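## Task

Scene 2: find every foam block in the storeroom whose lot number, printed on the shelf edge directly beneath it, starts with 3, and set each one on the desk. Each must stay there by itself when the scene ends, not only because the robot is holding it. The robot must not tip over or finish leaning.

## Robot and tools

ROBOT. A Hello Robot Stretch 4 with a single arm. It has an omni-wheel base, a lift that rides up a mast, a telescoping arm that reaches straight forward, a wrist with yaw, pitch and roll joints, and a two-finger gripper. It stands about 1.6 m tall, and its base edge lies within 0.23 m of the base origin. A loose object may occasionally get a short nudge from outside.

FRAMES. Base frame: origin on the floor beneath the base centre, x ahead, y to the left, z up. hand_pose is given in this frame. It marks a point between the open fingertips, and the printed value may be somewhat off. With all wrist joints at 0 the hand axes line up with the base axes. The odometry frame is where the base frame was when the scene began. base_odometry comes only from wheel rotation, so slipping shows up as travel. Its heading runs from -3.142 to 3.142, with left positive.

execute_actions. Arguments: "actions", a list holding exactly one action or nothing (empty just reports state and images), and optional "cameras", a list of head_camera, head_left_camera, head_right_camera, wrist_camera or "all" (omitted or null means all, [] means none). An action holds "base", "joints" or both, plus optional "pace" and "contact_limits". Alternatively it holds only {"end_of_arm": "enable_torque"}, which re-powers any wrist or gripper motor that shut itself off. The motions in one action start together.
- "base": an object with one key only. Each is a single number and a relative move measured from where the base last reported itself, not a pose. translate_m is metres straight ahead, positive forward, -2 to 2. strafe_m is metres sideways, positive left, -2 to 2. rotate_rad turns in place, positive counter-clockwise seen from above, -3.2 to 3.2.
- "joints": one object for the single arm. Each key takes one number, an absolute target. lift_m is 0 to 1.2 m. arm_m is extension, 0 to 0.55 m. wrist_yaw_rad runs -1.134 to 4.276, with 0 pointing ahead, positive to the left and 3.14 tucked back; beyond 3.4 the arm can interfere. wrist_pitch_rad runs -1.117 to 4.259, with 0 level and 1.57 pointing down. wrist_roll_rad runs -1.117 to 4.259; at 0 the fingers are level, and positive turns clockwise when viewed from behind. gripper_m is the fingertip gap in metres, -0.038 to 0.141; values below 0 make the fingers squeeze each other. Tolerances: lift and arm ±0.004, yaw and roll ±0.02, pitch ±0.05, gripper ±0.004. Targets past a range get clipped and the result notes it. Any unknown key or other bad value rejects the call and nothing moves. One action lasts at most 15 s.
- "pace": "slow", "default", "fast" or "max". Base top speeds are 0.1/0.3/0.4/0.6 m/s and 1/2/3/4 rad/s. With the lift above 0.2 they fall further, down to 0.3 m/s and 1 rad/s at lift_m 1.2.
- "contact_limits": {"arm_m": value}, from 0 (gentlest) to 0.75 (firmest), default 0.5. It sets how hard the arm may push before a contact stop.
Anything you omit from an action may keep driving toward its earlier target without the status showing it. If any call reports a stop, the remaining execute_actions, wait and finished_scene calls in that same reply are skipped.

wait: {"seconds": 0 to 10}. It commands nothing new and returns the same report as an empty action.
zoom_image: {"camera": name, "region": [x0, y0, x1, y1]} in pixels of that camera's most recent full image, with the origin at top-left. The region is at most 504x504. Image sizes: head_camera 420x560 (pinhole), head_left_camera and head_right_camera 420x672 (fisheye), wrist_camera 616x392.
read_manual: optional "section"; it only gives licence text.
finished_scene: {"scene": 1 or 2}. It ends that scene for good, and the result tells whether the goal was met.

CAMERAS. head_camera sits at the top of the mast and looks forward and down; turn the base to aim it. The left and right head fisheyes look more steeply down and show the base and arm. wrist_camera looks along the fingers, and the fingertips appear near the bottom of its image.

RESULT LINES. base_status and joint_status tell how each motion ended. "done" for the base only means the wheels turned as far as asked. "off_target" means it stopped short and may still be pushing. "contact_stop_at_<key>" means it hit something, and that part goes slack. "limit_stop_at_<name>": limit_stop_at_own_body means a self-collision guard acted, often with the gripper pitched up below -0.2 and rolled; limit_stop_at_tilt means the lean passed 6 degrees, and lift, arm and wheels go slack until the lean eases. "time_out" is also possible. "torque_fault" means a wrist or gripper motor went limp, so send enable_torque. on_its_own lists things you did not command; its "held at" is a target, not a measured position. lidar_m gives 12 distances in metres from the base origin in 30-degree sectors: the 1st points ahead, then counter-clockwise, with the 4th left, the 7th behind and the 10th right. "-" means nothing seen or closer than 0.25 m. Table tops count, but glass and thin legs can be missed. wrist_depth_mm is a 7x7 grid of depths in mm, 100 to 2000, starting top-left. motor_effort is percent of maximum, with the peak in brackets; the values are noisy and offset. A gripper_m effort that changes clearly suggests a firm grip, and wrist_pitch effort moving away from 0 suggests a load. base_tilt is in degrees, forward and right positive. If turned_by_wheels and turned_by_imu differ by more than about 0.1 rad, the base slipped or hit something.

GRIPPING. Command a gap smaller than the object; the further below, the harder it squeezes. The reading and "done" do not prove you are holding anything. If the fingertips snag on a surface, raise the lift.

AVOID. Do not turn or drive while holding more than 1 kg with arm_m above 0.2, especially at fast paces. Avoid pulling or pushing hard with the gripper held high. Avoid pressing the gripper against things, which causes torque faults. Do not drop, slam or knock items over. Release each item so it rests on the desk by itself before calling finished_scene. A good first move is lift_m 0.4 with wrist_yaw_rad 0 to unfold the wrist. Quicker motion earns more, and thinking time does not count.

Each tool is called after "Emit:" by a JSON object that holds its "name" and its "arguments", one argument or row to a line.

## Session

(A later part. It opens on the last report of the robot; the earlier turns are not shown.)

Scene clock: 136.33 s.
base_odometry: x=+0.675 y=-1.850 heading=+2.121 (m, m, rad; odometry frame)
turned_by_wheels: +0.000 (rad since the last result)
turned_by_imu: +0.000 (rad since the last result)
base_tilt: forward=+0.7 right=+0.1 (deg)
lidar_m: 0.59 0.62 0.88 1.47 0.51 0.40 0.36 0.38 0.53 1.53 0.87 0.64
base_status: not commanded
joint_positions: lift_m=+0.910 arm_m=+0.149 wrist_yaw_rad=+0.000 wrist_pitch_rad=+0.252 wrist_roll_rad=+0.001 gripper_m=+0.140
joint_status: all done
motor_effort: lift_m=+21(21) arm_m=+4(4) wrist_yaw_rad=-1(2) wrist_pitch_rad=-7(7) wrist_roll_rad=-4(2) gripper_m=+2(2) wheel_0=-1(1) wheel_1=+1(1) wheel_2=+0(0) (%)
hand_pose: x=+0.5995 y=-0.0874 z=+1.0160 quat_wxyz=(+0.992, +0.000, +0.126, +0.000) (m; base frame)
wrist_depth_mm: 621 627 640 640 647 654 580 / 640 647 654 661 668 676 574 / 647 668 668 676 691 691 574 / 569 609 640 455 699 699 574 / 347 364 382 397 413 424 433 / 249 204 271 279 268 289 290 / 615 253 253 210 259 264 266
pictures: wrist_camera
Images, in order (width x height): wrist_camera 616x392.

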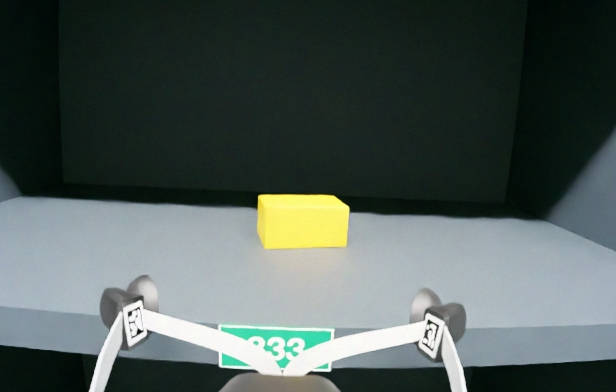

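Emit:
{"name": "execute_actions", "arguments": {
  "actions": [
    {"base":{"strafe_m":-0.022},"joints":{"arm_m":0.375}}
  ],
  "cameras": ["wrist_camera"]
}}

Emit:
{"name": "execute_actions", "arguments": {
  "actions": [
    {"joints":{"gripper_m":0.035}}
  ],
  "cameras": ["wrist_camera"]
}}

Scene clock: 141.20 s.
base_odometry: x=+0.694 y=-1.839 heading=+2.121 (m, m, rad; odometry frame)
turned_by_wheels: +0.000 (rad since the last result)
turned_by_imu: +0.000 (rad since the last result)
base_tilt: forward=+0.8 right=+0.2 (deg)
lidar_m: 0.58 0.62 0.87 1.45 0.53 0.38 0.35 0.38 0.56 1.55 0.87 0.61
base_status: done
joint_positions: lift_m=+0.910 arm_m=+0.374 wrist_yaw_rad=+0.000 wrist_pitch_rad=+0.252 wrist_roll_rad=+0.001 gripper_m=+0.140
joint_status: all done
motor_effort: lift_m=+21(21) arm_m=+4(5) wrist_yaw_rad=-1(0) wrist_pitch_rad=-8(6) wrist_roll_rad=-3(2) gripper_m=+0(1) wheel_0=+0(7) wheel_1=+0(8) wheel_2=+1(0) (%)
hand_pose: x=+0.8245 y=-0.0874 z=+1.0161 quat_wxyz=(+0.992, +0.000, +0.126, +0.000) (m; base frame)
wrist_depth_mm: 421 421 427 430 436 436 442 / 430 433 436 442 442 449 452 / 442 449 449 455 459 462 466 / 455 462 466 466 473 480 480 / 345 364 379 394 410 421 430 / 247 204 181 188 251 286 289 / 202 198 179 176 204 215 -
pictures: wrist_camera
Images, in order (width x height): wrist_camera 616x392.

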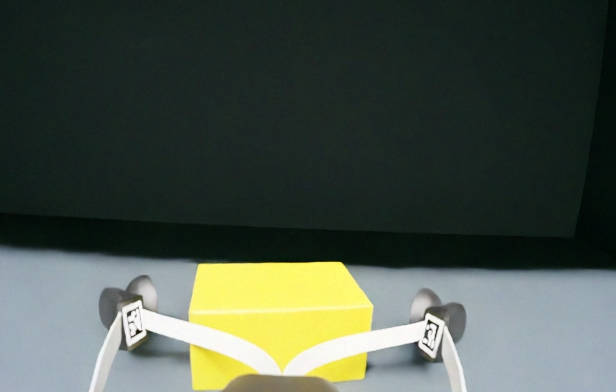

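Scene clock: 143.23 s.
base_odometry: x=+0.694 y=-1.839 heading=+2.121 (m, m, rad; odometry frame)
turned_by_wheels: +0.000 (rad since the last result)
turned_by_imu: +0.000 (rad since the last result)
base_tilt: forward=+0.7 right=+0.3 (deg)
lidar_m: 0.58 0.62 0.86 1.45 0.53 0.39 0.36 0.40 0.55 1.55 0.84 0.61
base_status: not commanded
joint_positions: lift_m=+0.910 arm_m=+0.374 wrist_yaw_rad=+0.000 wrist_pitch_rad=+0.252 wrist_roll_rad=+0.001 gripper_m=+0.035
joint_status: all done
motor_effort: lift_m=+21(21) arm_m=+4(4) wrist_yaw_rad=-1(1) wrist_pitch_rad=-7(7) wrist_roll_rad=-4(4) gripper_m=-22(19) wheel_0=+0(0) wheel_1=+0(0) wheel_2=+1(1) (%)
hand_pose: x=+0.8245 y=-0.0874 z=+1.0160 quat_wxyz=(+0.992, +0.000, +0.126, +0.000) (m; base frame)
wrist_depth_mm: 418 424 427 430 433 436 442 / 430 430 439 442 445 449 452 / 439 445 452 455 459 466 466 / 452 459 466 469 473 477 480 / 345 362 377 394 407 418 427 / 246 243 181 176 186 286 289 / 200 176 161 169 177 204 -
pictures: wrist_camera
Images, in order (width x height): wrist_camera 616x392.

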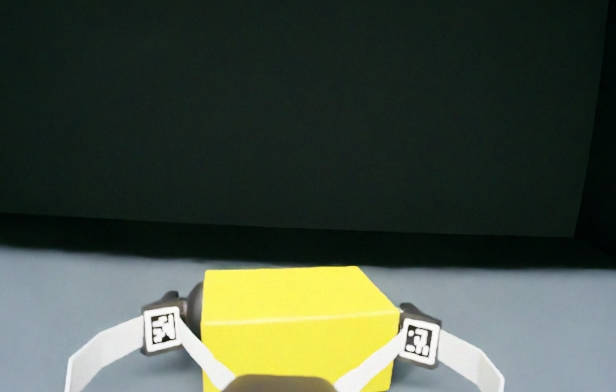

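Emit:
{"name": "execute_actions", "arguments": {
  "actions": [
    {"joints":{"lift_m":0.94}}
  ],
  "cameras": []
}}

Emit:
{"name": "execute_actions", "arguments": {
  "actions": [
    {"joints":{"arm_m":0}}
  ],
  "cameras": ["wrist_camera"]
}}

Emit:
{"name": "execute_actions", "arguments": {
  "actions": [
    {"base":{"strafe_m":-1.93},"joints":{"lift_m":0.7},"pace":"fast"}
  ],
  "cameras": []
}}

Emit:
{"name": "execute_actions", "arguments": {
  "actions": [
    {"base":{"translate_m":1.8},"pace":"fast"}
  ],
  "cameras": []
}}

Emit:
{"name": "execute_actions", "arguments": {
  "actions": [
    {"base":{"strafe_m":1.0},"joints":{"arm_m":0.45},"pace":"fast"}
  ],
  "cameras": ["head_camera"]
}}

Scene clock: 152.87 s.
base_odometry: x=+0.694 y=-1.839 heading=+2.121 (m, m, rad; odometry frame)
turned_by_wheels: +0.000 (rad since the last result)
turned_by_imu: +0.000 (rad since the last result)
base_tilt: forward=+0.6 right=+0.2 (deg)
lidar_m: 0.58 0.62 0.87 1.48 0.53 0.39 0.36 0.39 0.54 1.51 0.86 0.63
base_status: not commanded
joint_positions: lift_m=+0.940 arm_m=+0.374 wrist_yaw_rad=+0.000 wrist_pitch_rad=+0.253 wrist_roll_rad=+0.001 gripper_m=+0.035
joint_status: all done
motor_effort: lift_m=+22(23) arm_m=+4(5) wrist_yaw_rad=-1(1) wrist_pitch_rad=-7(8) wrist_roll_rad=-3(4) gripper_m=-24(23) wheel_0=-1(0) wheel_1=+0(0) wheel_2=+1(1) (%)
hand_pose: x=+0.8245 y=-0.0874 z=+1.0459 quat_wxyz=(+0.992, +0.000, +0.126, +0.000) (m; base frame)
wrist_depth_mm: 421 421 427 430 433 436 439 / 430 436 439 442 449 449 452 / 442 445 452 455 459 466 469 / 455 462 469 469 473 477 484 / 421 442 462 473 480 488 492 / 301 297 181 175 186 351 349 / 244 175 161 169 177 250 277
pictures: none
No camera images: the call's "cameras" was empty. Leave "cameras" out to get every camera's image.

Scene clock: 155.10 s.
base_odometry: x=+0.694 y=-1.839 heading=+2.121 (m, m, rad; odometry frame)
turned_by_wheels: +0.000 (rad since the last result)
turned_by_imu: +0.000 (rad since the last result)
base_tilt: forward=+0.7 right=+0.4 (deg)
lidar_m: 0.59 0.59 0.87 1.45 0.52 0.37 0.34 0.37 0.55 1.54 0.88 0.63
base_status: not commanded
joint_positions: lift_m=+0.940 arm_m=+0.001 wrist_yaw_rad=+0.000 wrist_pitch_rad=+0.253 wrist_roll_rad=+0.001 gripper_m=+0.035
joint_status: all done
motor_effort: lift_m=+22(22) arm_m=-5(4) wrist_yaw_rad=-1(1) wrist_pitch_rad=-10(9) wrist_roll_rad=-4(2) gripper_m=-23(20) wheel_0=-1(1) wheel_1=+0(0) wheel_2=+1(1) (%)
hand_pose: x=+0.4515 y=-0.0874 z=+1.0458 quat_wxyz=(+0.992, +0.000, +0.126, +0.000) (m; base frame)
wrist_depth_mm: 654 759 768 778 788 768 554 / 661 778 788 798 809 768 544 / 683 809 820 831 831 759 544 / 634 741 788 842 842 723 539 / 430 449 469 488 504 521 500 / 654 399 181 176 186 418 484 / 654 176 161 169 176 585 525
pictures: wrist_camera
Images, in order (width x height): wrist_camera 616x392.

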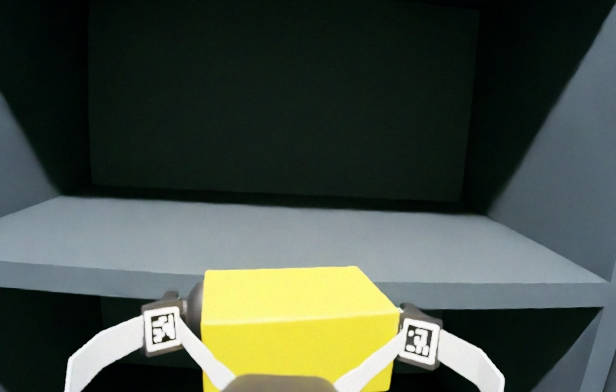

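Scene clock: 161.60 s.
base_odometry: x=+2.339 y=-0.830 heading=+2.121 (m, m, rad; odometry frame)
turned_by_wheels: +0.000 (rad since the last result)
turned_by_imu: +0.003 (rad since the last result)
base_tilt: forward=+0.6 right=+0.1 (deg)
lidar_m: 2.10 0.78 0.87 1.51 0.52 0.39 0.38 0.42 0.51 0.50 0.53 0.75
base_status: done
joint_positions: lift_m=+0.700 arm_m=+0.001 wrist_yaw_rad=+0.000 wrist_pitch_rad=+0.253 wrist_roll_rad=+0.001 gripper_m=+0.035
joint_status: all done
motor_effort: lift_m=+16(19) arm_m=-4(5) wrist_yaw_rad=+0(1) wrist_pitch_rad=-8(8) wrist_roll_rad=-3(1) gripper_m=-21(19) wheel_0=+0(9) wheel_1=+2(11) wheel_2=+1(1) (%)
hand_pose: x=+0.4514 y=-0.0874 z=+0.8063 quat_wxyz=(+0.992, +0.000, +0.126, +0.000) (m; base frame)
wrist_depth_mm: - - - - 1661 878 627 / - - - - 1661 891 621 / - - - - 1661 878 621 / - - - - 1661 866 621 / - - - - 1576 854 609 / 1537 1618 181 175 186 842 603 / 842 176 161 169 177 676 591
pictures: none
No camera images: the call's "cameras" was empty. Leave "cameras" out to get every camera's image.

Scene clock: 167.53 s.
base_odometry: x=+1.398 y=+0.704 heading=+2.121 (m, m, rad; odometry frame)
turned_by_wheels: +0.000 (rad since the last result)
turned_by_imu: -0.004 (rad since the last result)
base_tilt: forward=+0.6 right=+0.0 (deg)
lidar_m: 1.52 0.94 1.02 2.82 1.04 0.86 2.17 0.77 0.56 0.49 0.51 0.70
base_status: done
joint_positions: lift_m=+0.700 arm_m=+0.001 wrist_yaw_rad=+0.000 wrist_pitch_rad=+0.253 wrist_roll_rad=+0.001 gripper_m=+0.035
joint_status: not commanded
motor_effort: lift_m=+16(16) arm_m=-4(4) wrist_yaw_rad=-1(0) wrist_pitch_rad=-10(8) wrist_roll_rad=-3(4) gripper_m=-25(22) wheel_0=-1(7) wheel_1=+0(6) wheel_2=+2(10) (%)
hand_pose: x=+0.4514 y=-0.0874 z=+0.8063 quat_wxyz=(+0.992, +0.000, +0.126, +0.000) (m; base frame)
wrist_depth_mm: 1205 1205 1205 1229 1229 891 634 / 1205 1229 1229 1255 1281 904 634 / 1255 1281 1281 1281 1308 904 634 / 1308 1308 1336 1336 1336 891 615 / 1366 1366 1366 1397 1366 878 621 / 1366 1366 181 175 186 854 621 / 1366 176 161 169 176 691 603
pictures: none
No camera images: the call's "cameras" was empty. Leave "cameras" out to get every camera's image.

Scene clock: 171.23 s.
base_odometry: x=+0.546 y=+0.181 heading=+2.121 (m, m, rad; odometry frame)
turned_by_wheels: +0.000 (rad since the last result)
turned_by_imu: -0.003 (rad since the last result)
base_tilt: forward=+0.5 right=+0.1 (deg)
lidar_m: 0.70 0.78 1.04 2.71 1.05 0.74 0.72 0.76 1.60 1.49 1.58 0.72
base_status: done
joint_positions: lift_m=+0.700 arm_m=+0.449 wrist_yaw_rad=+0.000 wrist_pitch_rad=+0.253 wrist_roll_rad=+0.001 gripper_m=+0.035
joint_status: all done
motor_effort: lift_m=+16(16) arm_m=+4(6) wrist_yaw_rad=-1(0) wrist_pitch_rad=-8(9) wrist_roll_rad=-4(2) gripper_m=-24(22) wheel_0=+1(10) wheel_1=-1(12) wheel_2=+1(0) (%)
hand_pose: x=+0.8995 y=-0.0874 z=+0.8063 quat_wxyz=(+0.992, +0.000, +0.126, +0.000) (m; base frame)
wrist_depth_mm: 778 788 809 809 820 831 831 / 798 809 820 820 842 842 854 / 831 831 842 854 866 866 878 / 842 842 866 878 878 904 917 / 500 521 554 574 591 917 931 / 357 353 181 175 186 415 960 / 289 176 161 169 176 296 329
pictures: head_camera
Images, in order (width x height): head_camera 420x560.

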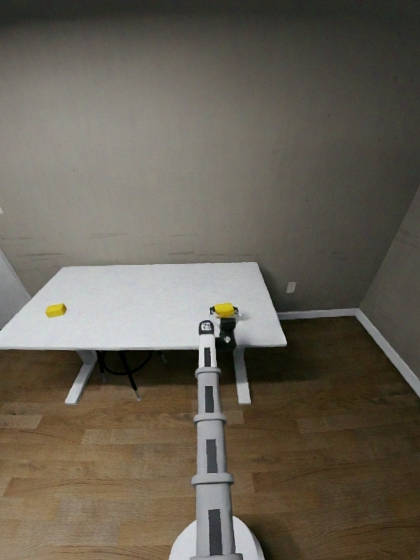

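Emit:
{"name": "execute_actions", "arguments": {
  "actions": [
    {"joints":{"lift_m":0.641}}
  ],
  "cameras": []
}}

Emit:
{"name": "execute_actions", "arguments": {
  "actions": [
    {"joints":{"gripper_m":0.14}}
  ],
  "cameras": []
}}

Emit:
{"name": "execute_actions", "arguments": {
  "actions": [
    {"joints":{"arm_m":0.28}}
  ],
  "cameras": []
}}

Emit:
{"name": "finished_scene", "arguments": {
  "scene": 2
}}

Scene clock: 177.40 s.
base_odometry: x=+0.546 y=+0.181 heading=+2.121 (m, m, rad; odometry frame)
turned_by_wheels: +0.000 (rad since the last result)
turned_by_imu: +0.000 (rad since the last result)
base_tilt: forward=+0.7 right=+0.4 (deg)
lidar_m: 0.71 0.75 1.03 2.71 1.02 0.74 0.70 0.76 1.60 1.51 1.57 0.76
base_status: not commanded
joint_positions: lift_m=+0.641 arm_m=+0.449 wrist_yaw_rad=+0.000 wrist_pitch_rad=+0.253 wrist_roll_rad=+0.001 gripper_m=+0.035
joint_status: all done
motor_effort: lift_m=+15(17) arm_m=+4(4) wrist_yaw_rad=-2(2) wrist_pitch_rad=-8(8) wrist_roll_rad=-2(5) gripper_m=-23(21) wheel_0=+1(1) wheel_1=-1(1) wheel_2=+1(1) (%)
hand_pose: x=+0.8995 y=-0.0874 z=+0.7474 quat_wxyz=(+0.992, +0.000, +0.126, +0.000) (m; base frame)
wrist_depth_mm: 788 788 798 798 809 820 831 / 798 820 820 842 842 842 854 / 831 842 842 854 854 866 878 / 574 603 640 683 723 891 904 / 349 366 384 402 413 424 931 / 250 246 181 176 187 290 291 / 202 175 161 169 177 207 -
pictures: none
No camera images: the call's "cameras" was empty. Leave "cameras" out to get every camera's image.

Scene clock: 179.43 s.
base_odometry: x=+0.546 y=+0.181 heading=+2.121 (m, m, rad; odometry frame)
turned_by_wheels: +0.000 (rad since the last result)
turned_by_imu: +0.000 (rad since the last result)
base_tilt: forward=+0.7 right=+0.2 (deg)
lidar_m: 0.71 0.74 1.07 2.72 1.04 0.75 0.69 0.77 1.61 1.52 1.57 0.72
base_status: not commanded
joint_positions: lift_m=+0.641 arm_m=+0.449 wrist_yaw_rad=+0.000 wrist_pitch_rad=+0.253 wrist_roll_rad=+0.001 gripper_m=+0.140
joint_status: all done
motor_effort: lift_m=+15(15) arm_m=+4(4) wrist_yaw_rad=-1(1) wrist_pitch_rad=-8(9) wrist_roll_rad=-3(3) gripper_m=-3(23) wheel_0=+1(1) wheel_1=-2(1) wheel_2=+1(1) (%)
hand_pose: x=+0.8995 y=-0.0874 z=+0.7474 quat_wxyz=(+0.992, +0.000, +0.126, +0.000) (m; base frame)
wrist_depth_mm: 788 788 798 798 809 820 820 / 809 820 831 831 831 842 854 / 831 831 842 842 854 866 878 / 574 609 640 683 732 891 904 / 349 366 384 399 413 424 931 / 250 204 193 191 213 290 293 / 204 198 178 175 204 218 -
pictures: none
No camera images: the call's "cameras" was empty. Leave "cameras" out to get every camera's image.

Scene clock: 181.03 s.
base_odometry: x=+0.546 y=+0.181 heading=+2.121 (m, m, rad; odometry frame)
turned_by_wheels: +0.000 (rad since the last result)
turned_by_imu: +0.000 (rad since the last result)
base_tilt: forward=+0.5 right=+0.2 (deg)
lidar_m: 0.71 0.75 1.05 2.69 1.06 0.77 0.71 0.74 1.56 1.51 1.56 0.76
base_status: not commanded
joint_positions: lift_m=+0.641 arm_m=+0.281 wrist_yaw_rad=+0.000 wrist_pitch_rad=+0.252 wrist_roll_rad=+0.001 gripper_m=+0.140
joint_status: all done
motor_effort: lift_m=+15(16) arm_m=-5(4) wrist_yaw_rad=-1(1) wrist_pitch_rad=-8(8) wrist_roll_rad=-4(4) gripper_m=-1(0) wheel_0=+1(2) wheel_1=-1(1) wheel_2=+1(1) (%)
hand_pose: x=+0.7311 y=-0.0874 z=+0.7474 quat_wxyz=(+0.992, +0.000, +0.126, +0.000) (m; base frame)
wrist_depth_mm: 931 946 960 960 976 976 991 / 960 976 991 1008 1008 1008 1008 / 976 1008 1008 1025 1025 1042 1060 / 574 609 640 691 732 1060 1098 / 349 368 355 353 415 427 1098 / 252 204 273 282 272 291 293 / 225 224 225 197 229 231 -
pictures: none
No camera images: the call's "cameras" was empty. Leave "cameras" out to get every camera's image.

The scene is finished: the task was done.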